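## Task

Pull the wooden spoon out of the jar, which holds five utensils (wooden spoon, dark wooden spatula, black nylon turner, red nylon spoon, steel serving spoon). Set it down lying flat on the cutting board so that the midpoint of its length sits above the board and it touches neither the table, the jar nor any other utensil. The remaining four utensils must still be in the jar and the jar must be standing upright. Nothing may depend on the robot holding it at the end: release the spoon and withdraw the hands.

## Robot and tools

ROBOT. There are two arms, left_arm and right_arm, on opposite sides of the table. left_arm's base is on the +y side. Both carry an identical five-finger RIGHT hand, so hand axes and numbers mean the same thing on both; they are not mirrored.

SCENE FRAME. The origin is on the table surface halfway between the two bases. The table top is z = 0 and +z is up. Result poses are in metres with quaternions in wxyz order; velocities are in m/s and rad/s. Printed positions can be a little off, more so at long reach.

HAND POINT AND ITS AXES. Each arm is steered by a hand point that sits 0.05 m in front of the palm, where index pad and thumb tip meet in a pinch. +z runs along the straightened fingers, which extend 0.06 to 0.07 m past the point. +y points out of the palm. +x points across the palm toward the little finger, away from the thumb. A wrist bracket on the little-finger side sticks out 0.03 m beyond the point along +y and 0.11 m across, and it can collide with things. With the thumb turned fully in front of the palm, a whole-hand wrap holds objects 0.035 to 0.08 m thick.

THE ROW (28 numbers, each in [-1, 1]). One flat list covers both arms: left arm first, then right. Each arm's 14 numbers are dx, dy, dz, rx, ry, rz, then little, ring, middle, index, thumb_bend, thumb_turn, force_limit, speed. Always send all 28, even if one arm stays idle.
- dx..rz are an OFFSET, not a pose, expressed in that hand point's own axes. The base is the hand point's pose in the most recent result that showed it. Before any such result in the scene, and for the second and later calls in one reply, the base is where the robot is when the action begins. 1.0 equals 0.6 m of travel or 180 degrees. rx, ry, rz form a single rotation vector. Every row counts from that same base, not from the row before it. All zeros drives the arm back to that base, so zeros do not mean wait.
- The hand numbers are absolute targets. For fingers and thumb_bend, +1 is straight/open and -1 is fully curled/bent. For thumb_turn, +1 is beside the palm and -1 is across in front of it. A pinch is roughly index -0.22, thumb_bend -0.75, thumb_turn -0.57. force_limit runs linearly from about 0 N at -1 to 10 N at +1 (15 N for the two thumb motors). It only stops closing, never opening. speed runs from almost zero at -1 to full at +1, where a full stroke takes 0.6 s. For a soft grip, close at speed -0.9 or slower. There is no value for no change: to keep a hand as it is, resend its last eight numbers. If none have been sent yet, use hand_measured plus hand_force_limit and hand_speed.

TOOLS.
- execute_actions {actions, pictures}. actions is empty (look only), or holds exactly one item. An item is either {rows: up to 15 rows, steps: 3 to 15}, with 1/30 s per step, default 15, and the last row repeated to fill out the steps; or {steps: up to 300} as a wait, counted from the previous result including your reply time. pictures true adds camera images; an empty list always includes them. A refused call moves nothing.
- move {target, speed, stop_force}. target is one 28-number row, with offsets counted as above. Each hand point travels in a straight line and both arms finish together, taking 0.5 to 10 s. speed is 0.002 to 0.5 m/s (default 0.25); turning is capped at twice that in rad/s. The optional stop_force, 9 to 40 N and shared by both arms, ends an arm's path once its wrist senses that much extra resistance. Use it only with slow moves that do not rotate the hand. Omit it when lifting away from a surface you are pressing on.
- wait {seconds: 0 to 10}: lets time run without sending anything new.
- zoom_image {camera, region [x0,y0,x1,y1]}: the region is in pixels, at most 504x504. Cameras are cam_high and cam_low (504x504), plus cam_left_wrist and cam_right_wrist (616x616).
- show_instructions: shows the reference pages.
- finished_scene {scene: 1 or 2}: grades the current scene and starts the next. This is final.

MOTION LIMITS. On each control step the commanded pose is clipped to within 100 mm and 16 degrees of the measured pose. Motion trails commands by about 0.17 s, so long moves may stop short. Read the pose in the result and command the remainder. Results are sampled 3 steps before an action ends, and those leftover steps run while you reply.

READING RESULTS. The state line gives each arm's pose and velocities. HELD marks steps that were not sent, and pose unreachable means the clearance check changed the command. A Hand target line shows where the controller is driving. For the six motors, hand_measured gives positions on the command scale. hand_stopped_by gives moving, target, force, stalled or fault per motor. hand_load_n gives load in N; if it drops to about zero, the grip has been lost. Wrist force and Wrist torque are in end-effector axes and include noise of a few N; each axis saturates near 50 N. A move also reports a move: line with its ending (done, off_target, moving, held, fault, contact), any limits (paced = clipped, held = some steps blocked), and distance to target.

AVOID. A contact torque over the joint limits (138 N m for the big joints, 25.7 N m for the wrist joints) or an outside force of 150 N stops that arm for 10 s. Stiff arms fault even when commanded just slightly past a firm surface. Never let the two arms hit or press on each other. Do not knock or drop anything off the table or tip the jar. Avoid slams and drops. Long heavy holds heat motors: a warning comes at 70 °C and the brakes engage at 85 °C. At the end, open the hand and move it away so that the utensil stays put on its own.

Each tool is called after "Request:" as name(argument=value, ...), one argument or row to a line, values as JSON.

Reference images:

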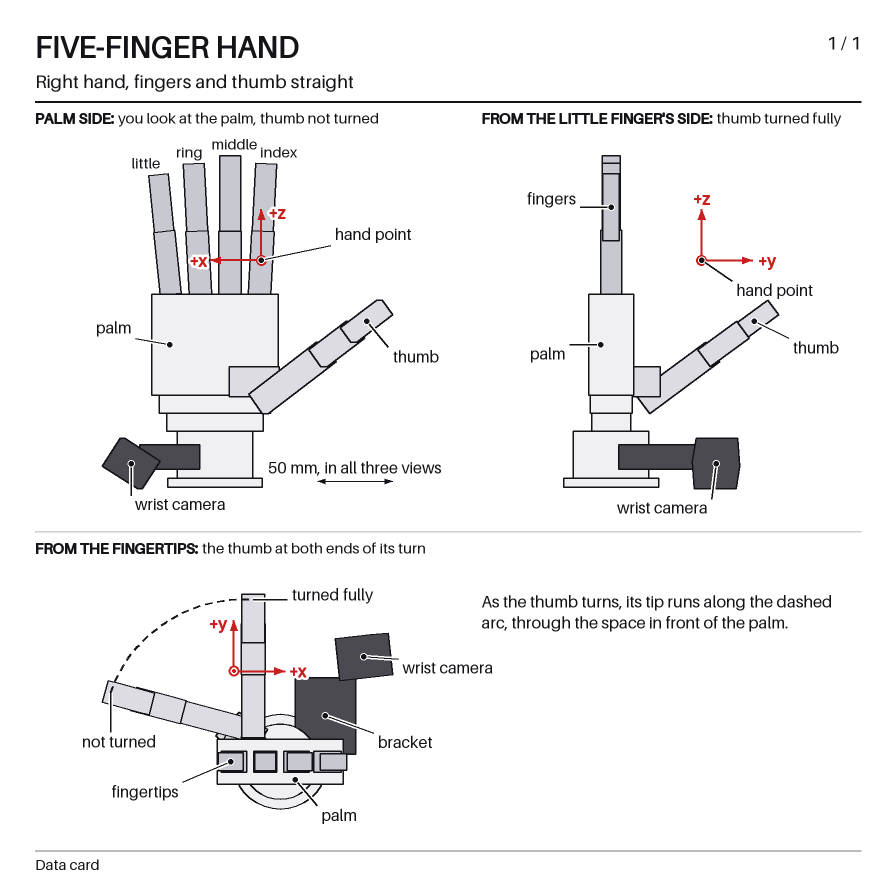

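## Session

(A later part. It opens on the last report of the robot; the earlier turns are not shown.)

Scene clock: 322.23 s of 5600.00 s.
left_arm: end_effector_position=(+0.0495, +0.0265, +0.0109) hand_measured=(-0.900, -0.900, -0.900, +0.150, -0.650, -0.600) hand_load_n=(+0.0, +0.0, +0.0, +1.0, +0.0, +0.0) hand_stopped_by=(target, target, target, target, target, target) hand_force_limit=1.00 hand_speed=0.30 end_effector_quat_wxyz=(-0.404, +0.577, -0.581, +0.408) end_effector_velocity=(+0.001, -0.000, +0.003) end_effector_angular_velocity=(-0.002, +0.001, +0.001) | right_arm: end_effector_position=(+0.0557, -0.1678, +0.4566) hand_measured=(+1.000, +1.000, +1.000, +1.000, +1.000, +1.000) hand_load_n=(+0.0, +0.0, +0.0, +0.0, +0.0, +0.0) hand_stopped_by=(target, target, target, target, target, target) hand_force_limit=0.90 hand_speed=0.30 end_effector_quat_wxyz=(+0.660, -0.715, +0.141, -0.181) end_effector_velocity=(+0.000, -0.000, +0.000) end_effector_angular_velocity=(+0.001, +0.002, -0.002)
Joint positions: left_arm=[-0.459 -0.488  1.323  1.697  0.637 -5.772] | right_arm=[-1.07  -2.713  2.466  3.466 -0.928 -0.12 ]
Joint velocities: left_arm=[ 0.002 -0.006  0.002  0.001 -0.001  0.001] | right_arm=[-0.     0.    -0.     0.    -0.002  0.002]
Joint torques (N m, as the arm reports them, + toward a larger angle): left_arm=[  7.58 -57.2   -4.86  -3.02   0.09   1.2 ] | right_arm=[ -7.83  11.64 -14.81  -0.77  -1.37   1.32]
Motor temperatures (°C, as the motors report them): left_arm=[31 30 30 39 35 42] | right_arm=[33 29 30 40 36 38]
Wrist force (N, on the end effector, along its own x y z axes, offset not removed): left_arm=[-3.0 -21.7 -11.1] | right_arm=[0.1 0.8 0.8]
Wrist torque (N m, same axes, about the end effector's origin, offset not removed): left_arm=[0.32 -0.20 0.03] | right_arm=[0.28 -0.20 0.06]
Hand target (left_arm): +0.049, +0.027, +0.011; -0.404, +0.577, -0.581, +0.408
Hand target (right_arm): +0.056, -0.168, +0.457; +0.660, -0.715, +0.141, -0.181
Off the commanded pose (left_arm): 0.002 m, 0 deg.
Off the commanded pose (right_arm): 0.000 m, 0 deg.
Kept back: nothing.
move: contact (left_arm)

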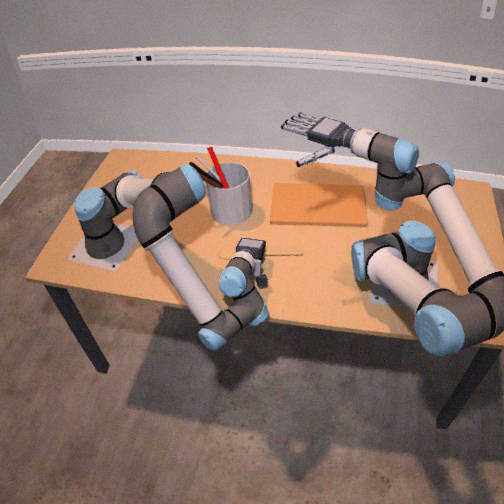

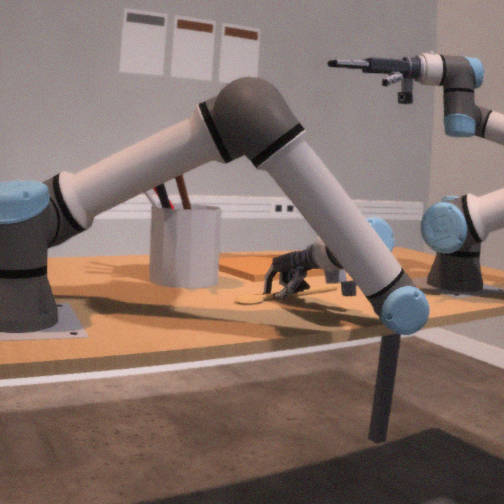

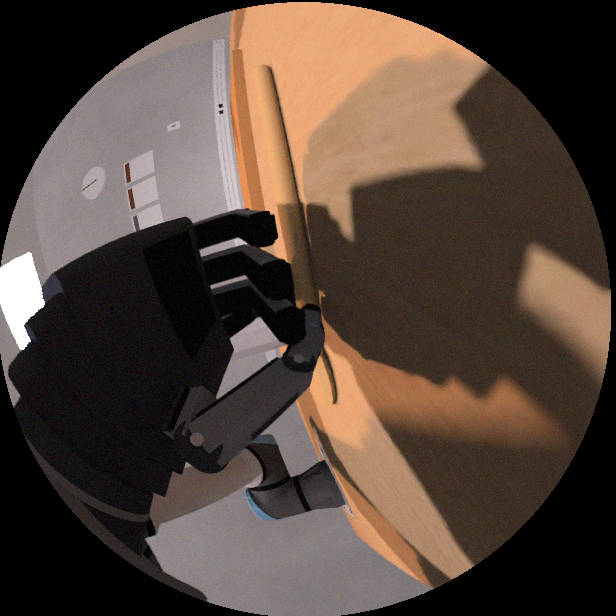

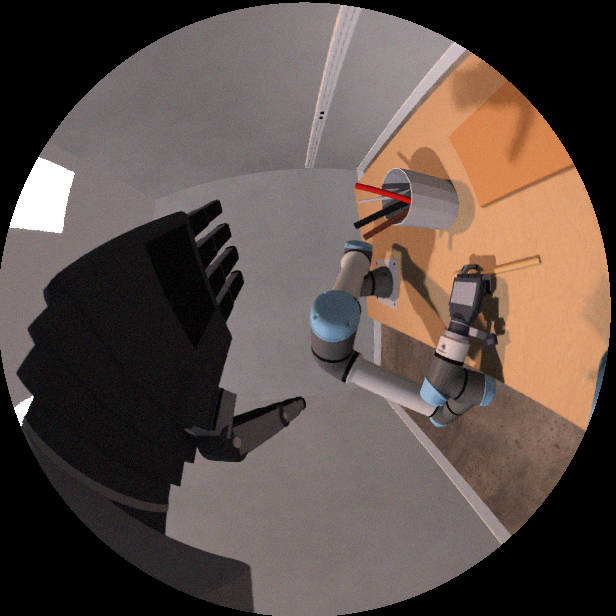

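Now z=.011. Lift 2 mm and close.

Request:
move(
  target=[0,-0.003,-0.001,0,0,0, -0.9,-0.9,-0.9,-0.7,-0.65,-0.6,1,-0.5, 0,0,0,0,0,0, 1,1,1,1,1,1,0.9,0.3],
  speed=0.004,
)

Request:
wait(
  seconds=1,
)

Request:
zoom_image(
  camera="cam_low",
  region=[180,150,400,320],
)

Scene clock: 323.17 s of 5600.00 s.
left_arm: end_effector_position=(+0.0495, +0.0265, +0.0127) hand_measured=(-0.900, -0.900, -0.900, +0.128, -0.650, -0.600) hand_load_n=(+0.0, +0.0, +0.0, +0.0, +0.0, +0.0) hand_stopped_by=(target, target, target, force, target, target) hand_force_limit=1.00 hand_speed=-0.50 end_effector_quat_wxyz=(-0.404, +0.577, -0.581, +0.408) end_effector_velocity=(-0.001, -0.000, +0.001) end_effector_angular_velocity=(-0.001, +0.001, -0.002) | right_arm: end_effector_position=(+0.0557, -0.1678, +0.4566) hand_measured=(+1.000, +1.000, +1.000, +1.000, +1.000, +1.000) hand_load_n=(+0.0, +0.0, +0.0, +0.0, +0.0, +0.0) hand_stopped_by=(target, target, target, target, target, target) hand_force_limit=0.90 hand_speed=0.30 end_effector_quat_wxyz=(+0.660, -0.715, +0.141, -0.181) end_effector_velocity=(-0.000, +0.000, -0.000) end_effector_angular_velocity=(+0.000, +0.001, +0.002)
Joint positions: left_arm=[-0.459 -0.491  1.324  1.699  0.637 -5.772] | right_arm=[-1.07  -2.713  2.466  3.466 -0.928 -0.12 ]
Joint velocities: left_arm=[-0.001 -0.003  0.     0.001 -0.001  0.   ] | right_arm=[ 0.001  0.     0.    -0.     0.001  0.   ]
Joint torques (N m, as the arm reports them, + toward a larger angle): left_arm=[  3.71 -66.64  -6.18   4.52   0.39   2.34] | right_arm=[ -7.19  10.96 -15.2   -0.86  -1.28   1.14]
Motor temperatures (°C, as the motors report them): left_arm=[31 30 30 39 35 42] | right_arm=[33 29 30 40 36 38]
Wrist force (N, on the end effector, along its own x y z axes, offset not removed): left_arm=[-0.7 -0.6 2.3] | right_arm=[1.5 0.8 1.7]
Wrist torque (N m, same axes, about the end effector's origin, offset not removed): left_arm=[-0.14 -0.25 0.01] | right_arm=[0.18 -0.46 0.09]
Hand target (left_arm): +0.050, +0.027, +0.013; -0.404, +0.577, -0.581, +0.408
Hand target (right_arm): +0.056, -0.168, +0.457; +0.660, -0.715, +0.141, -0.181
Off the commanded pose (left_arm): 0.000 m, 0 deg.
Off the commanded pose (right_arm): 0.000 m, 0 deg.
Kept back: nothing.
move: done

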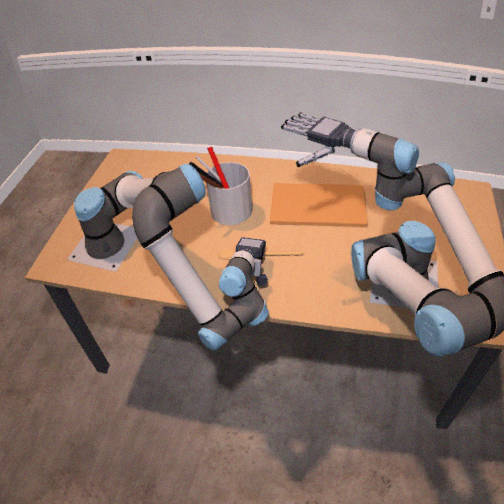

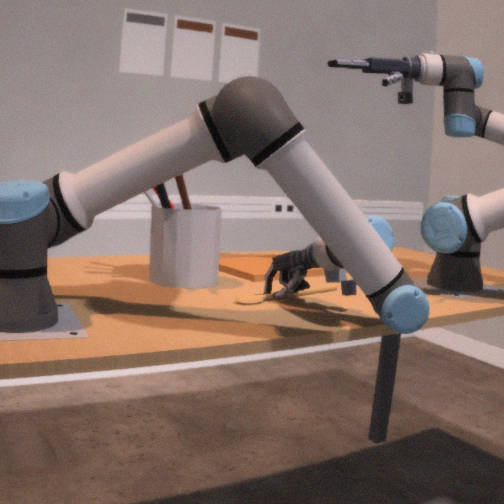

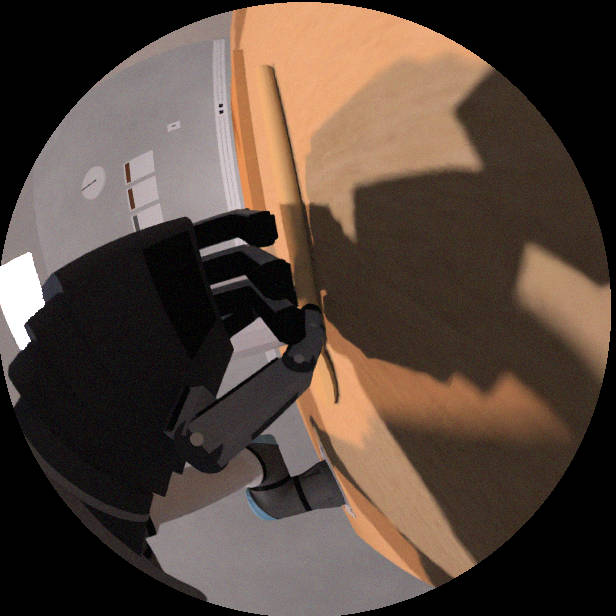

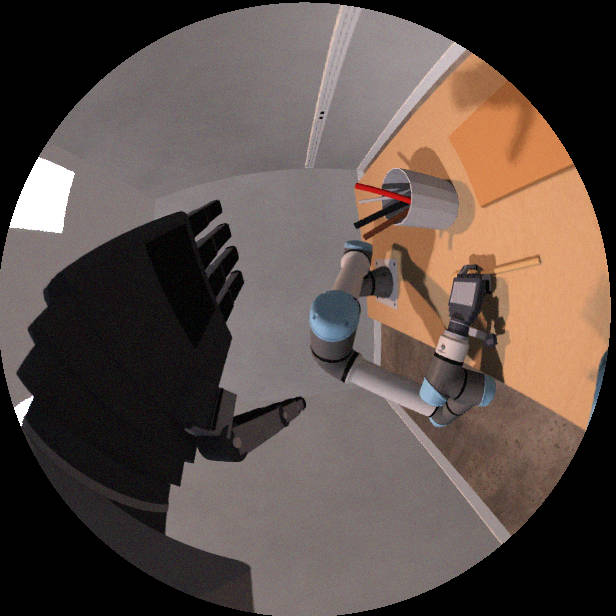

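Scene clock: 324.17 s of 5600.00 s.
left_arm: end_effector_position=(+0.0495, +0.0265, +0.0128) hand_measured=(-0.900, -0.900, -0.900, +0.128, -0.650, -0.600) hand_load_n=(+0.0, +0.0, +0.0, +0.0, +0.0, +0.0) hand_stopped_by=(target, target, target, force, target, target) hand_force_limit=1.00 hand_speed=-0.50 end_effector_quat_wxyz=(-0.404, +0.577, -0.581, +0.408) end_effector_velocity=(+0.001, +0.000, -0.001) end_effector_angular_velocity=(+0.000, -0.001, +0.003) | right_arm: end_effector_position=(+0.0557, -0.1678, +0.4566) hand_measured=(+1.000, +1.000, +1.000, +1.000, +1.000, +1.000) hand_load_n=(+0.0, +0.0, +0.0, +0.0, +0.0, +0.0) hand_stopped_by=(target, target, target, target, target, target) hand_force_limit=0.90 hand_speed=0.30 end_effector_quat_wxyz=(+0.660, -0.715, +0.141, -0.181) end_effector_velocity=(+0.000, +0.000, +0.000) end_effector_angular_velocity=(+0.001, +0.000, -0.001)
Joint positions: left_arm=[-0.459 -0.491  1.324  1.699  0.637 -5.772] | right_arm=[-1.07  -2.713  2.466  3.466 -0.928 -0.12 ]
Joint velocities: left_arm=[ 0.002  0.002 -0.     0.     0.001 -0.002] | right_arm=[-0.001 -0.    -0.     0.     0.001  0.001]
Joint torques (N m, as the arm reports them, + toward a larger angle): left_arm=[  7.18 -66.72  -4.92   4.33  -2.93   2.39] | right_arm=[ -7.18  11.05 -14.46  -0.85  -1.28   1.48]
Motor temperatures (°C, as the motors report them): left_arm=[31 30 30 39 35 42] | right_arm=[33 29 30 40 36 38]
Wrist force (N, on the end effector, along its own x y z axes, offset not removed): left_arm=[0.2 -1.0 1.7] | right_arm=[2.0 2.6 3.3]
Wrist torque (N m, same axes, about the end effector's origin, offset not removed): left_arm=[-0.18 -0.28 0.09] | right_arm=[0.33 -0.58 0.17]
Hand target (left_arm): +0.050, +0.027, +0.013; -0.404, +0.577, -0.581, +0.408
Hand target (right_arm): +0.056, -0.168, +0.457; +0.660, -0.715, +0.141, -0.181
Off the commanded pose (left_arm): 0.000 m, 0 deg.
Off the commanded pose (right_arm): 0.000 m, 0 deg.
Kept back: nothing.
Steps of this call (steps 1 to 30: nothing new was sent). Readings (end_effector_position | what the end effector reports):
1: left_arm (+0.0495, +0.0265, +0.0127) | right_arm (+0.0557, -0.1678, +0.4566) | left_arm hand_measured=(-0.900, -0.900, -0.900, +0.128, -0.650, -0.600) hand_load_n=(+0.0, +0.0, +0.0, +0.0, +0.0, +0.0) hand_stopped_by=(target, target, target, force, target, target) hand_force_limit=1.00 hand_speed=-0.50 | right_arm hand_measured=(+1.000, +1.000, +1.000, +1.000, +1.000, +1.000) hand_load_n=(+0.0, +0.0, +0.0, +0.0, +0.0, +0.0) hand_stopped_by=(target, target, target, target, target, target) hand_force_limit=0.90 hand_speed=0.30
2: left_arm (+0.0495, +0.0265, +0.0128) | right_arm (+0.0557, -0.1678, +0.4566) | left_arm hand_measured=(-0.900, -0.900, -0.900, +0.128, -0.650, -0.600) hand_load_n=(+0.0, +0.0, +0.0, +0.0, +0.0, +0.0) hand_stopped_by=(target, target, target, force, target, target) hand_force_limit=1.00 hand_speed=-0.50 | right_arm hand_measured=(+1.000, +1.000, +1.000, +1.000, +1.000, +1.000) hand_load_n=(+0.0, +0.0, +0.0, +0.0, +0.0, +0.0) hand_stopped_by=(target, target, target, target, target, target) hand_force_limit=0.90 hand_speed=0.30
4: left_arm (+0.0495, +0.0265, +0.0128) | right_arm (+0.0557, -0.1678, +0.4566) | left_arm hand_measured=(-0.900, -0.900, -0.900, +0.128, -0.650, -0.600) hand_load_n=(+0.0, +0.0, +0.0, +0.0, +0.0, +0.0) hand_stopped_by=(target, target, target, force, target, target) hand_force_limit=1.00 hand_speed=-0.50 | right_arm hand_measured=(+1.000, +1.000, +1.000, +1.000, +1.000, +1.000) hand_load_n=(+0.0, +0.0, +0.0, +0.0, +0.0, +0.0) hand_stopped_by=(target, target, target, target, target, target) hand_force_limit=0.90 hand_speed=0.30
8: left_arm (+0.0495, +0.0265, +0.0128) | right_arm (+0.0557, -0.1678, +0.4566) | left_arm hand_measured=(-0.900, -0.900, -0.900, +0.128, -0.650, -0.600) hand_load_n=(+0.0, +0.0, +0.0, +0.0, +0.0, +0.0) hand_stopped_by=(target, target, target, force, target, target) hand_force_limit=1.00 hand_speed=-0.50 | right_arm hand_measured=(+1.000, +1.000, +1.000, +1.000, +1.000, +1.000) hand_load_n=(+0.0, +0.0, +0.0, +0.0, +0.0, +0.0) hand_stopped_by=(target, target, target, target, target, target) hand_force_limit=0.90 hand_speed=0.30
30: the state above

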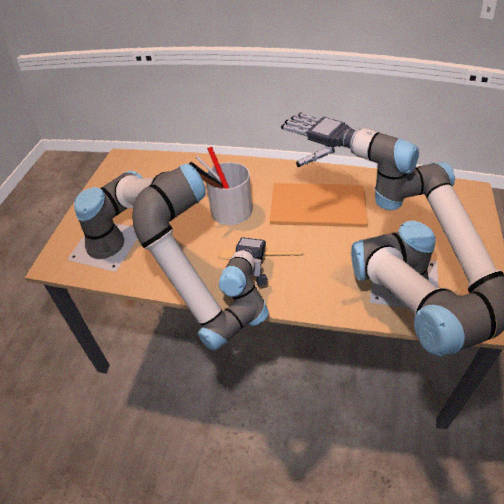

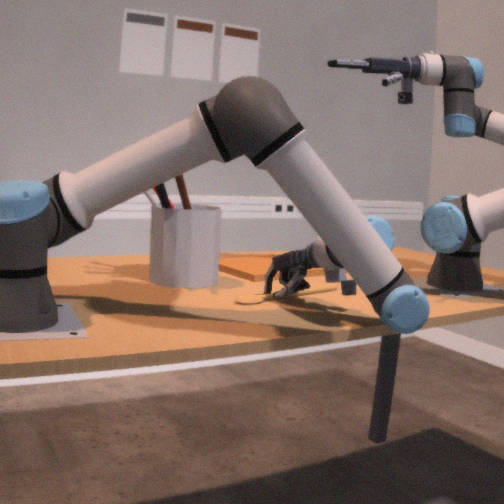

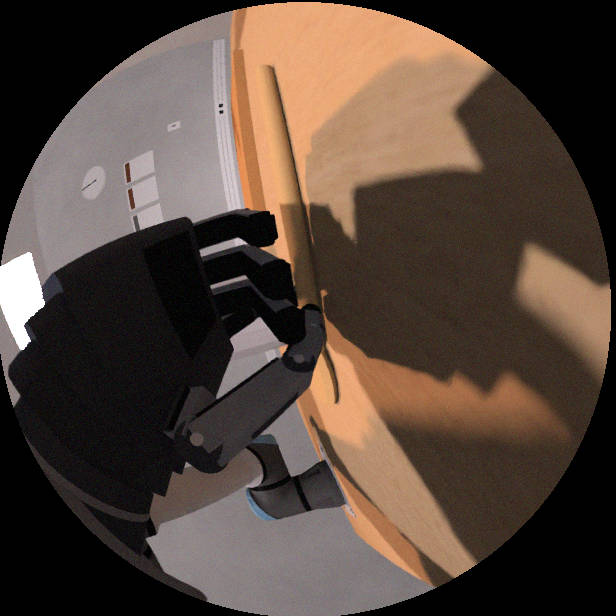

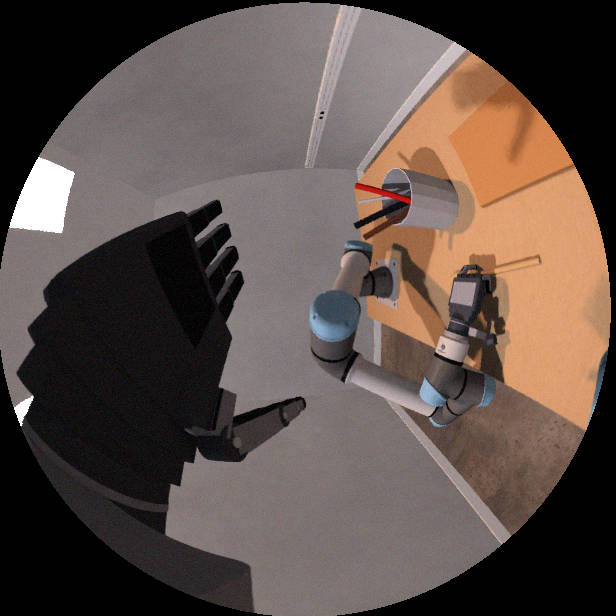

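Region (180, 150, 400, 320) of cam_low's 504x504 image, scaled by 2.291, with more detail than that image has; it fills the top 389 rows of this view, and the rest is white.

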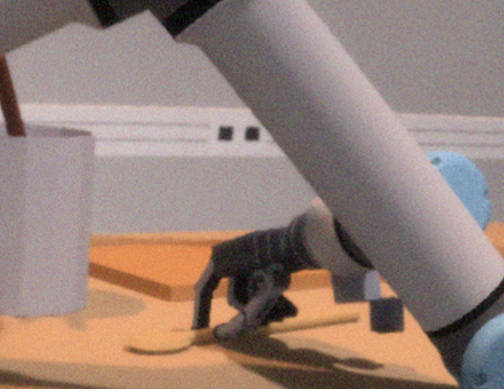

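Request:
execute_actions(
  actions=[
    {"rows":[[0,0,0,0,0,0, -0.9,-0.9,-0.9,0.12,-0.95,-0.6,1,-0.5, 0,0,0,0,0,0, 1,1,1,1,1,1,0.9,0.3]],"steps":15},
  ],
)

Request:
wait(
  seconds=1,
)

Request:
zoom_image(
  camera="cam_low",
  region=[180,150,400,320],
)

Scene clock: 324.70 s of 5600.00 s.
left_arm: end_effector_position=(+0.0495, +0.0265, +0.0128) hand_measured=(-0.900, -0.900, -0.900, +0.120, -0.806, -0.600) hand_load_n=(+0.0, +0.0, +0.0, +0.0, +0.0, +0.0) hand_stopped_by=(target, target, target, target, moving, target) hand_force_limit=1.00 hand_speed=-0.50 end_effector_quat_wxyz=(-0.404, +0.577, -0.581, +0.408) end_effector_velocity=(-0.000, +0.000, +0.000) end_effector_angular_velocity=(+0.000, +0.001, +0.001) | right_arm: end_effector_position=(+0.0557, -0.1678, +0.4566) hand_measured=(+1.000, +1.000, +1.000, +1.000, +1.000, +1.000) hand_load_n=(+0.0, +0.0, +0.0, +0.0, +0.0, +0.0) hand_stopped_by=(target, target, target, target, target, target) hand_force_limit=0.90 hand_speed=0.30 end_effector_quat_wxyz=(+0.660, -0.715, +0.141, -0.181) end_effector_velocity=(-0.000, -0.000, +0.000) end_effector_angular_velocity=(-0.000, +0.000, +0.000)
Joint positions: left_arm=[-0.459 -0.491  1.324  1.699  0.637 -5.772] | right_arm=[-1.07  -2.713  2.466  3.466 -0.928 -0.12 ]
Joint velocities: left_arm=[-0.001 -0.001  0.001  0.001  0.002 -0.001] | right_arm=[ 0.  0. -0. -0. -0.  0.]
Joint torques (N m, as the arm reports them, + toward a larger angle): left_arm=[  7.43 -66.64  -5.59   4.38  -2.9    2.46] | right_arm=[ -7.5   11.99 -15.13  -0.8   -1.3    1.51]
Motor temperatures (°C, as the motors report them): left_arm=[31 30 30 39 35 42] | right_arm=[33 29 30 40 36 38]
Wrist force (N, on the end effector, along its own x y z axes, offset not removed): left_arm=[-0.2 -0.3 0.9] | right_arm=[-0.3 1.7 3.3]
Wrist torque (N m, same axes, about the end effector's origin, offset not removed): left_arm=[-0.01 -0.24 0.13] | right_arm=[0.26 -0.22 0.10]
Steps of this call (steps 1 to 4: nothing new was sent; steps 5 to 16: the first 12 steps of this action). Readings (end_effector_position | what the end effector reports):
5: left_arm (+0.0495, +0.0265, +0.0128) | right_arm (+0.0557, -0.1678, +0.4566) | left_arm hand_measured=(-0.900, -0.900, -0.900, +0.128, -0.650, -0.600) hand_load_n=(+0.0, +0.0, +0.0, +0.0, +0.0, +0.0) hand_stopped_by=(target, target, target, moving, moving, target) hand_force_limit=1.00 hand_speed=-0.50 | right_arm hand_measured=(+1.000, +1.000, +1.000, +1.000, +1.000, +1.000) hand_load_n=(+0.0, +0.0, +0.0, +0.0, +0.0, +0.0) hand_stopped_by=(target, target, target, target, target, target) hand_force_limit=0.90 hand_speed=0.30
6: left_arm (+0.0495, +0.0265, +0.0128) | right_arm (+0.0557, -0.1678, +0.4566) | left_arm hand_measured=(-0.900, -0.900, -0.900, +0.128, -0.650, -0.600) hand_load_n=(+0.0, +0.0, +0.0, +0.0, +0.0, +0.0) hand_stopped_by=(target, target, target, moving, moving, target) hand_force_limit=1.00 hand_speed=-0.50 | right_arm hand_measured=(+1.000, +1.000, +1.000, +1.000, +1.000, +1.000) hand_load_n=(+0.0, +0.0, +0.0, +0.0, +0.0, +0.0) hand_stopped_by=(target, target, target, target, target, target) hand_force_limit=0.90 hand_speed=0.30
8: left_arm (+0.0495, +0.0265, +0.0128) | right_arm (+0.0557, -0.1678, +0.4566) | left_arm hand_measured=(-0.900, -0.900, -0.900, +0.120, -0.666, -0.600) hand_load_n=(+0.0, +0.0, +0.0, +0.0, +0.0, +0.0) hand_stopped_by=(target, target, target, moving, moving, target) hand_force_limit=1.00 hand_speed=-0.50 | right_arm hand_measured=(+1.000, +1.000, +1.000, +1.000, +1.000, +1.000) hand_load_n=(+0.0, +0.0, +0.0, +0.0, +0.0, +0.0) hand_stopped_by=(target, target, target, target, target, target) hand_force_limit=0.90 hand_speed=0.30
12: left_arm (+0.0495, +0.0265, +0.0128) | right_arm (+0.0557, -0.1678, +0.4566) | left_arm hand_measured=(-0.900, -0.900, -0.900, +0.120, -0.736, -0.600) hand_load_n=(+0.0, +0.0, +0.0, +0.0, +0.0, +0.0) hand_stopped_by=(target, target, target, target, moving, target) hand_force_limit=1.00 hand_speed=-0.50 | right_arm hand_measured=(+1.000, +1.000, +1.000, +1.000, +1.000, +1.000) hand_load_n=(+0.0, +0.0, +0.0, +0.0, +0.0, +0.0) hand_stopped_by=(target, target, target, target, target, target) hand_force_limit=0.90 hand_speed=0.30
16: the state above

Scene clock: 325.80 s of 5600.00 s.
left_arm: end_effector_position=(+0.0495, +0.0265, +0.0128) hand_measured=(-0.900, -0.900, -0.900, +0.120, -0.950, -0.600) hand_load_n=(+0.0, +0.0, +0.0, +0.0, +0.0, +0.0) hand_stopped_by=(target, target, target, target, target, target) hand_force_limit=1.00 hand_speed=-0.50 end_effector_quat_wxyz=(-0.404, +0.577, -0.581, +0.408) end_effector_velocity=(-0.000, -0.000, +0.000) end_effector_angular_velocity=(+0.001, -0.001, -0.001) | right_arm: end_effector_position=(+0.0557, -0.1678, +0.4566) hand_measured=(+1.000, +1.000, +1.000, +1.000, +1.000, +1.000) hand_load_n=(+0.0, +0.0, +0.0, +0.0, +0.0, +0.0) hand_stopped_by=(target, target, target, target, target, target) hand_force_limit=0.90 hand_speed=0.30 end_effector_quat_wxyz=(+0.660, -0.715, +0.141, -0.181) end_effector_velocity=(+0.000, +0.000, -0.000) end_effector_angular_velocity=(+0.000, +0.001, -0.000)
Joint positions: left_arm=[-0.459 -0.491  1.324  1.699  0.637 -5.772] | right_arm=[-1.07  -2.713  2.466  3.466 -0.928 -0.12 ]
Joint velocities: left_arm=[-0.001  0.    -0.     0.001 -0.001  0.   ] | right_arm=[-0.     0.     0.     0.    -0.     0.001]
Joint torques (N m, as the arm reports them, + toward a larger angle): left_arm=[  7.28 -66.98  -5.78   4.42  -2.8    2.47] | right_arm=[ -7.63  11.41 -14.29  -0.98  -1.36   1.53]
Motor temperatures (°C, as the motors report them): left_arm=[31 30 30 39 35 42] | right_arm=[33 29 30 40 36 38]
Wrist force (N, on the end effector, along its own x y z axes, offset not removed): left_arm=[1.4 -0.9 0.3] | right_arm=[1.1 3.7 2.7]
Wrist torque (N m, same axes, about the end effector's origin, offset not removed): left_arm=[-0.04 -0.45 0.18] | right_arm=[0.51 -0.40 0.07]
Hand target (left_arm): +0.050, +0.027, +0.013; -0.404, +0.577, -0.581, +0.408
Hand target (right_arm): +0.056, -0.168, +0.457; +0.660, -0.715, +0.141, -0.181
Off the commanded pose (left_arm): 0.000 m, 0 deg.
Off the commanded pose (right_arm): 0.000 m, 0 deg.
Kept back: nothing.
Steps of this call (steps 1 to 3: the last 3 steps of your previous action; steps 4 to 33: nothing new was sent). Readings (end_effector_position | what the end effector reports):
1: left_arm (+0.0495, +0.0265, +0.0128) | right_arm (+0.0557, -0.1678, +0.4566) | left_arm hand_measured=(-0.900, -0.900, -0.900, +0.120, -0.824, -0.600) hand_load_n=(+0.0, +0.0, +0.0, +0.0, +0.0, +0.0) hand_stopped_by=(target, target, target, target, moving, target) hand_force_limit=1.00 hand_speed=-0.50 | right_arm hand_measured=(+1.000, +1.000, +1.000, +1.000, +1.000, +1.000) hand_load_n=(+0.0, +0.0, +0.0, +0.0, +0.0, +0.0) hand_stopped_by=(target, target, target, target, target, target) hand_force_limit=0.90 hand_speed=0.30
2: left_arm (+0.0495, +0.0265, +0.0128) | right_arm (+0.0557, -0.1678, +0.4566) | left_arm hand_measured=(-0.900, -0.900, -0.900, +0.120, -0.842, -0.600) hand_load_n=(+0.0, +0.0, +0.0, +0.0, +0.0, +0.0) hand_stopped_by=(target, target, target, target, moving, target) hand_force_limit=1.00 hand_speed=-0.50 | right_arm hand_measured=(+1.000, +1.000, +1.000, +1.000, +1.000, +1.000) hand_load_n=(+0.0, +0.0, +0.0, +0.0, +0.0, +0.0) hand_stopped_by=(target, target, target, target, target, target) hand_force_limit=0.90 hand_speed=0.30
4: left_arm (+0.0495, +0.0265, +0.0128) | right_arm (+0.0557, -0.1678, +0.4566) | left_arm hand_measured=(-0.900, -0.900, -0.900, +0.120, -0.876, -0.600) hand_load_n=(+0.0, +0.0, +0.0, +0.0, +0.0, +0.0) hand_stopped_by=(target, target, target, target, moving, target) hand_force_limit=1.00 hand_speed=-0.50 | right_arm hand_measured=(+1.000, +1.000, +1.000, +1.000, +1.000, +1.000) hand_load_n=(+0.0, +0.0, +0.0, +0.0, +0.0, +0.0) hand_stopped_by=(target, target, target, target, target, target) hand_force_limit=0.90 hand_speed=0.30
8: left_arm (+0.0495, +0.0265, +0.0128) | right_arm (+0.0557, -0.1678, +0.4566) | left_arm hand_measured=(-0.900, -0.900, -0.900, +0.120, -0.946, -0.600) hand_load_n=(+0.0, +0.0, +0.0, +0.0, +0.0, +0.0) hand_stopped_by=(target, target, target, target, moving, target) hand_force_limit=1.00 hand_speed=-0.50 | right_arm hand_measured=(+1.000, +1.000, +1.000, +1.000, +1.000, +1.000) hand_load_n=(+0.0, +0.0, +0.0, +0.0, +0.0, +0.0) hand_stopped_by=(target, target, target, target, target, target) hand_force_limit=0.90 hand_speed=0.30
33: the state above

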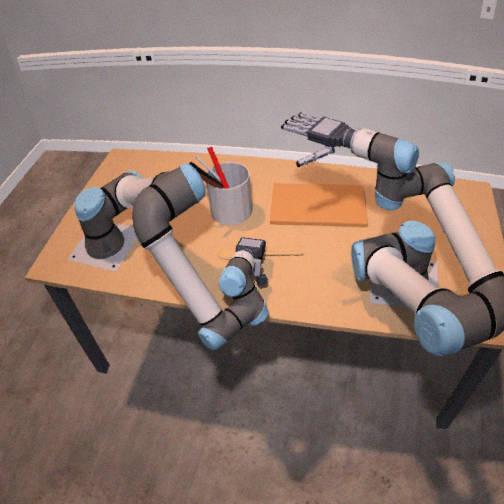

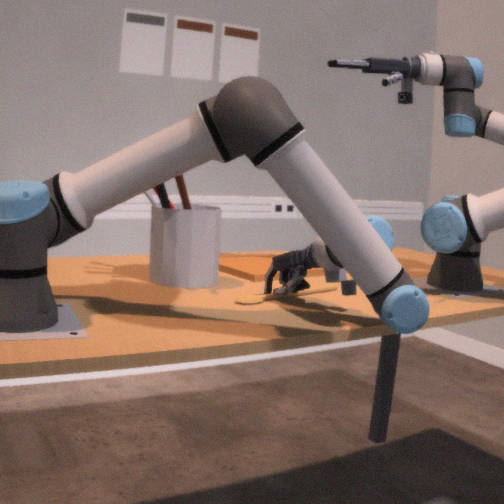

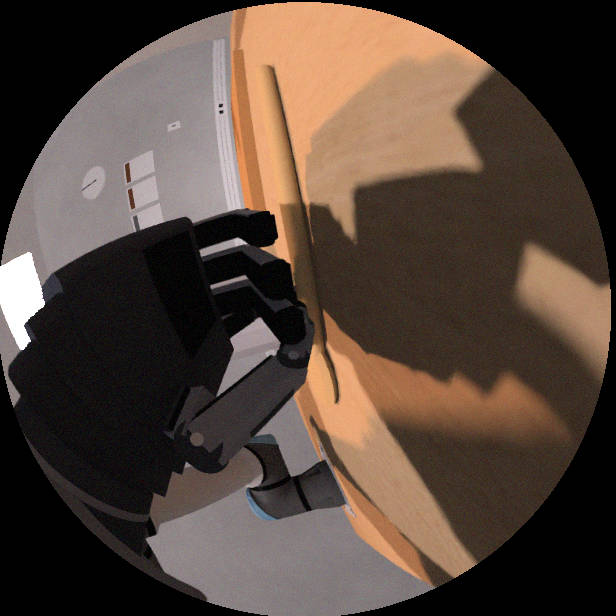

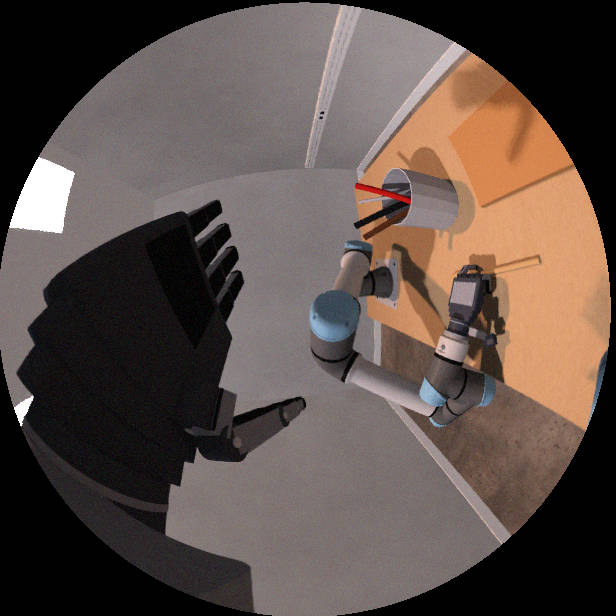

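Region (180, 150, 400, 320) of cam_low's 504x504 image, scaled by 2.291, with more detail than that image has; it fills the top 389 rows of this view, and the rest is white.

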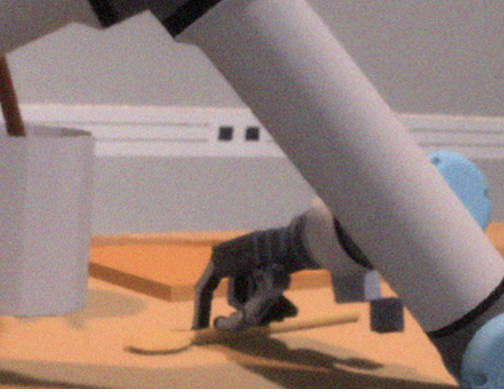

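Request:
move(
  target=[0,-0.011,-0.004,0,0,0, -0.9,-0.9,-0.9,0.12,-0.5,-0.6,1,-0.5, 0,0,0,0,0,0, 1,1,1,1,1,1,0.9,0.3],
  speed=0.02,
)

Request:
wait(
  seconds=1.2,
)

Request:
zoom_image(
  camera="cam_low",
  region=[180,150,400,320],
)

Scene clock: 327.17 s of 5600.00 s.
left_arm: end_effector_position=(+0.0495, +0.0265, +0.0199) hand_measured=(-0.900, -0.900, -0.900, +0.120, -0.500, -0.600) hand_load_n=(+0.0, +0.0, +0.0, +0.0, +0.0, +0.0) hand_stopped_by=(target, target, target, target, target, target) hand_force_limit=1.00 hand_speed=-0.50 end_effector_quat_wxyz=(-0.404, +0.577, -0.581, +0.408) end_effector_velocity=(-0.000, +0.000, +0.001) end_effector_angular_velocity=(+0.000, +0.001, +0.000) | right_arm: end_effector_position=(+0.0557, -0.1678, +0.4566) hand_measured=(+1.000, +1.000, +1.000, +1.000, +1.000, +1.000) hand_load_n=(+0.0, +0.0, +0.0, +0.0, +0.0, +0.0) hand_stopped_by=(target, target, target, target, target, target) hand_force_limit=0.90 hand_speed=0.30 end_effector_quat_wxyz=(+0.660, -0.715, +0.141, -0.181) end_effector_velocity=(-0.000, +0.000, +0.000) end_effector_angular_velocity=(+0.001, +0.001, +0.001)
Joint positions: left_arm=[-0.459 -0.504  1.327  1.708  0.637 -5.772] | right_arm=[-1.07  -2.713  2.466  3.466 -0.928 -0.12 ]
Joint velocities: left_arm=[-0.    -0.001  0.     0.001  0.001  0.001] | right_arm=[ 0.001 -0.    -0.    -0.    -0.     0.001]
Joint torques (N m, as the arm reports them, + toward a larger angle): left_arm=[  2.97 -67.13  -5.58   4.37  -2.12   1.66] | right_arm=[ -8.05  12.13 -14.99  -0.81  -1.2    1.42]
Motor temperatures (°C, as the motors report them): left_arm=[31 30 30 39 35 42] | right_arm=[33 29 30 40 36 38]
Wrist force (N, on the end effector, along its own x y z axes, offset not removed): left_arm=[-0.3 -1.3 -0.1] | right_arm=[2.0 3.5 2.8]
Wrist torque (N m, same axes, about the end effector's origin, offset not removed): left_arm=[-0.17 -0.18 0.10] | right_arm=[0.53 -0.47 0.17]
Hand target (left_arm): +0.049, +0.027, +0.020; -0.404, +0.577, -0.581, +0.408
Hand target (right_arm): +0.056, -0.168, +0.457; +0.660, -0.715, +0.141, -0.181
Off the commanded pose (left_arm): 0.000 m, 0 deg.
Off the commanded pose (right_arm): 0.000 m, 0 deg.
Kept back: nothing.
move: done

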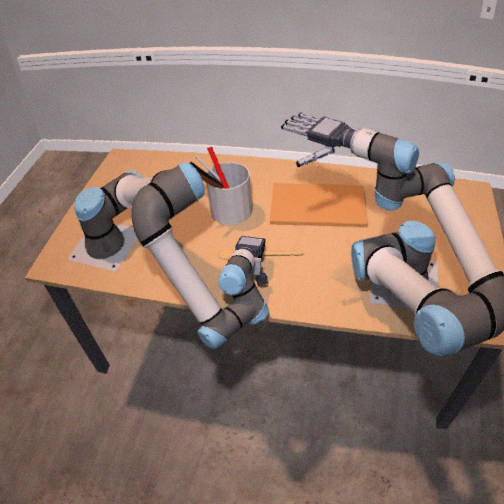

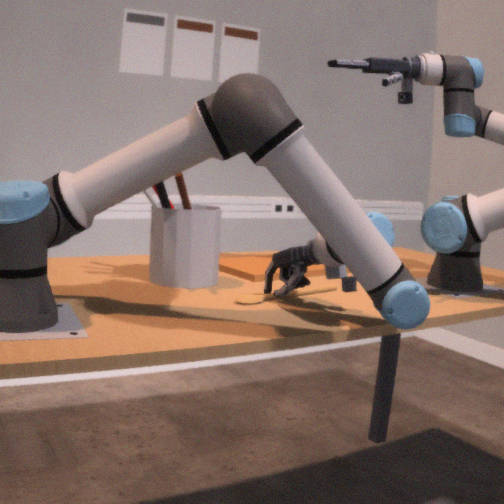

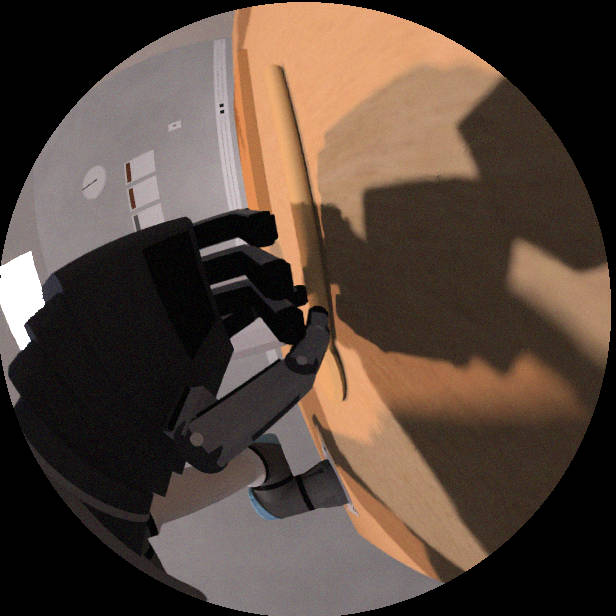

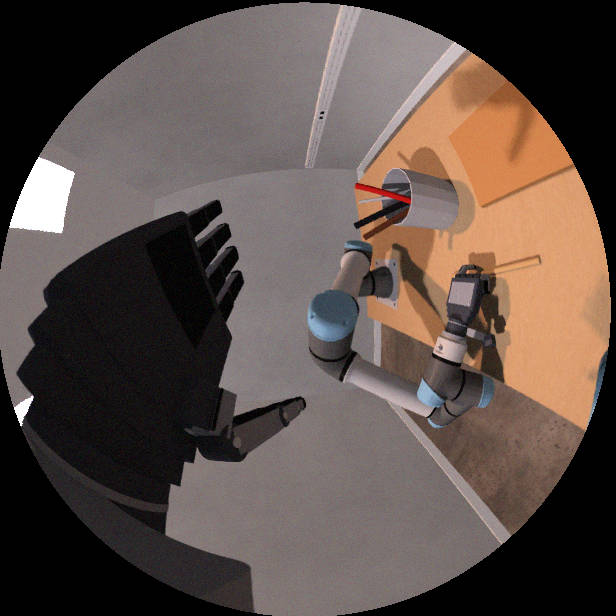

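Scene clock: 328.37 s of 5600.00 s.
left_arm: end_effector_position=(+0.0495, +0.0265, +0.0199) hand_measured=(-0.900, -0.900, -0.900, +0.120, -0.500, -0.600) hand_load_n=(+0.0, +0.0, +0.0, +0.0, +0.0, +0.0) hand_stopped_by=(target, target, target, target, target, target) hand_force_limit=1.00 hand_speed=-0.50 end_effector_quat_wxyz=(-0.404, +0.577, -0.581, +0.408) end_effector_velocity=(-0.001, -0.000, +0.000) end_effector_angular_velocity=(+0.001, -0.000, -0.003) | right_arm: end_effector_position=(+0.0557, -0.1678, +0.4566) hand_measured=(+1.000, +1.000, +1.000, +1.000, +1.000, +1.000) hand_load_n=(+0.0, +0.0, +0.0, +0.0, +0.0, +0.0) hand_stopped_by=(target, target, target, target, target, target) hand_force_limit=0.90 hand_speed=0.30 end_effector_quat_wxyz=(+0.660, -0.715, +0.141, -0.181) end_effector_velocity=(+0.000, -0.000, +0.000) end_effector_angular_velocity=(+0.001, +0.001, -0.001)
Joint positions: left_arm=[-0.459 -0.504  1.327  1.708  0.637 -5.772] | right_arm=[-1.07  -2.713  2.466  3.466 -0.928 -0.12 ]
Joint velocities: left_arm=[-0.003 -0.     0.     0.001 -0.     0.001] | right_arm=[-0.001 -0.    -0.     0.    -0.     0.001]
Joint torques (N m, as the arm reports them, + toward a larger angle): left_arm=[ -4.82 -66.85  -5.26   4.36  -0.99  -0.28] | right_arm=[ -6.87  12.42 -13.85  -0.84  -1.07   1.42]
Motor temperatures (°C, as the motors report them): left_arm=[31 30 30 39 35 42] | right_arm=[33 29 30 40 36 38]
Wrist force (N, on the end effector, along its own x y z axes, offset not removed): left_arm=[0.7 0.7 1.3] | right_arm=[1.1 2.9 2.9]
Wrist torque (N m, same axes, about the end effector's origin, offset not removed): left_arm=[0.11 -0.41 0.17] | right_arm=[0.35 -0.44 0.13]
Hand target (left_arm): +0.049, +0.027, +0.020; -0.404, +0.577, -0.581, +0.408
Hand target (right_arm): +0.056, -0.168, +0.457; +0.660, -0.715, +0.141, -0.181
Off the commanded pose (left_arm): 0.000 m, 0 deg.
Off the commanded pose (right_arm): 0.000 m, 0 deg.
Kept back: nothing.
Steps of this call (steps 1 to 36: nothing new was sent). Readings (end_effector_position | what the end effector reports):
1: left_arm (+0.0495, +0.0265, +0.0199) | right_arm (+0.0557, -0.1678, +0.4566) | left_arm hand_measured=(-0.900, -0.900, -0.900, +0.120, -0.500, -0.600) hand_load_n=(+0.0, +0.0, +0.0, +0.0, +0.0, +0.0) hand_stopped_by=(target, target, target, target, target, target) hand_force_limit=1.00 hand_speed=-0.50 | right_arm hand_measured=(+1.000, +1.000, +1.000, +1.000, +1.000, +1.000) hand_load_n=(+0.0, +0.0, +0.0, +0.0, +0.0, +0.0) hand_stopped_by=(target, target, target, target, target, target) hand_force_limit=0.90 hand_speed=0.30
2: left_arm (+0.0495, +0.0265, +0.0199) | right_arm (+0.0557, -0.1678, +0.4566) | left_arm hand_measured=(-0.900, -0.900, -0.900, +0.120, -0.500, -0.600) hand_load_n=(+0.0, +0.0, +0.0, +0.0, +0.0, +0.0) hand_stopped_by=(target, target, target, target, target, target) hand_force_limit=1.00 hand_speed=-0.50 | right_arm hand_measured=(+1.000, +1.000, +1.000, +1.000, +1.000, +1.000) hand_load_n=(+0.0, +0.0, +0.0, +0.0, +0.0, +0.0) hand_stopped_by=(target, target, target, target, target, target) hand_force_limit=0.90 hand_speed=0.30
4: left_arm (+0.0495, +0.0265, +0.0199) | right_arm (+0.0557, -0.1678, +0.4566) | left_arm hand_measured=(-0.900, -0.900, -0.900, +0.120, -0.500, -0.600) hand_load_n=(+0.0, +0.0, +0.0, +0.0, +0.0, +0.0) hand_stopped_by=(target, target, target, target, target, target) hand_force_limit=1.00 hand_speed=-0.50 | right_arm hand_measured=(+1.000, +1.000, +1.000, +1.000, +1.000, +1.000) hand_load_n=(+0.0, +0.0, +0.0, +0.0, +0.0, +0.0) hand_stopped_by=(target, target, target, target, target, target) hand_force_limit=0.90 hand_speed=0.30
8: left_arm (+0.0495, +0.0265, +0.0199) | right_arm (+0.0557, -0.1678, +0.4566) | left_arm hand_measured=(-0.900, -0.900, -0.900, +0.120, -0.500, -0.600) hand_load_n=(+0.0, +0.0, +0.0, +0.0, +0.0, +0.0) hand_stopped_by=(target, target, target, target, target, target) hand_force_limit=1.00 hand_speed=-0.50 | right_arm hand_measured=(+1.000, +1.000, +1.000, +1.000, +1.000, +1.000) hand_load_n=(+0.0, +0.0, +0.0, +0.0, +0.0, +0.0) hand_stopped_by=(target, target, target, target, target, target) hand_force_limit=0.90 hand_speed=0.30
36: the state above

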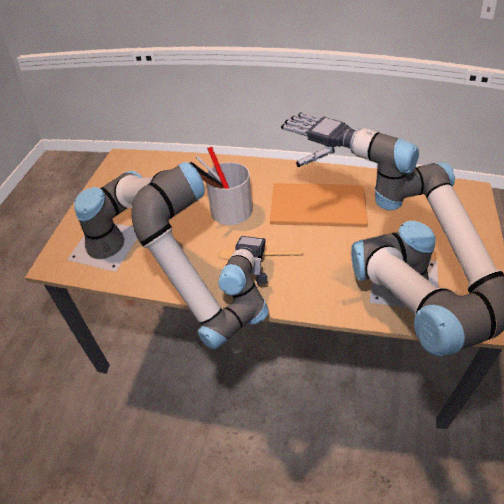

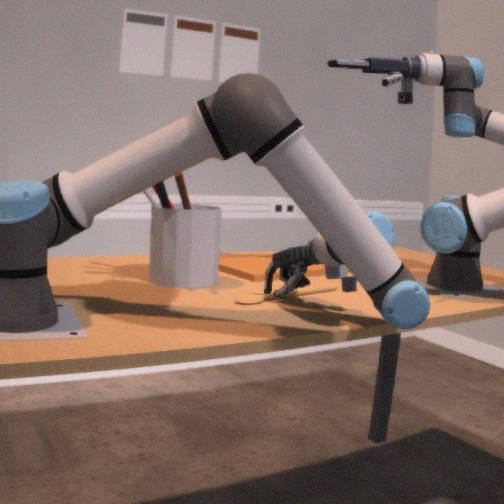

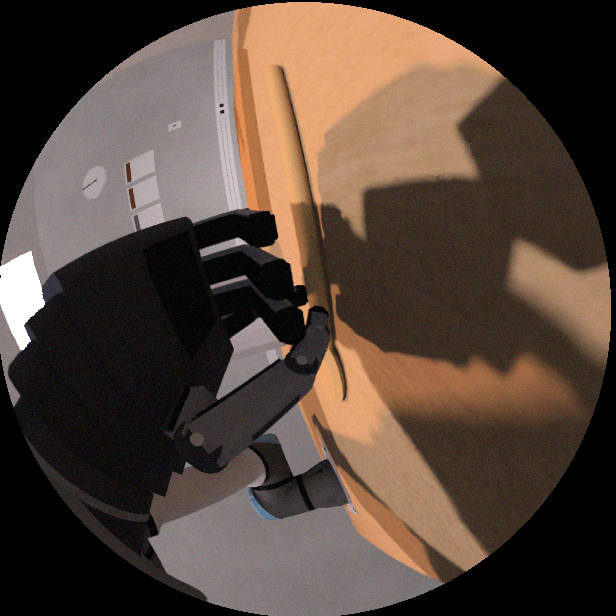

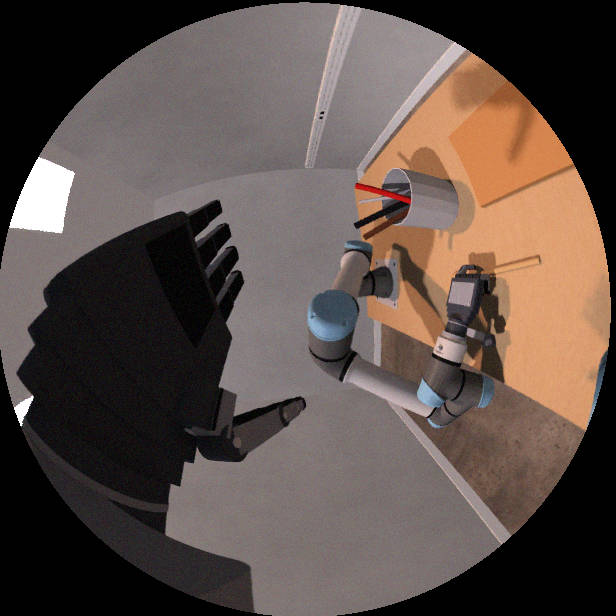

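Region (180, 150, 400, 320) of cam_low's 504x504 image, scaled by 2.291, with more detail than that image has; it fills the top 389 rows of this view, and the rest is white.

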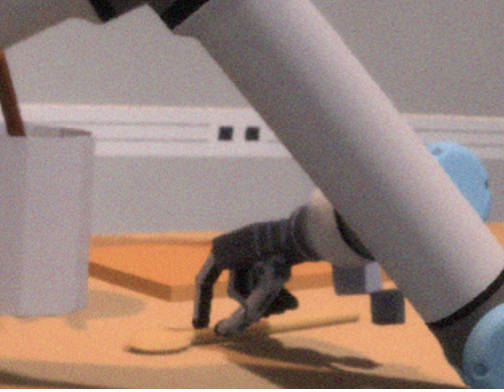

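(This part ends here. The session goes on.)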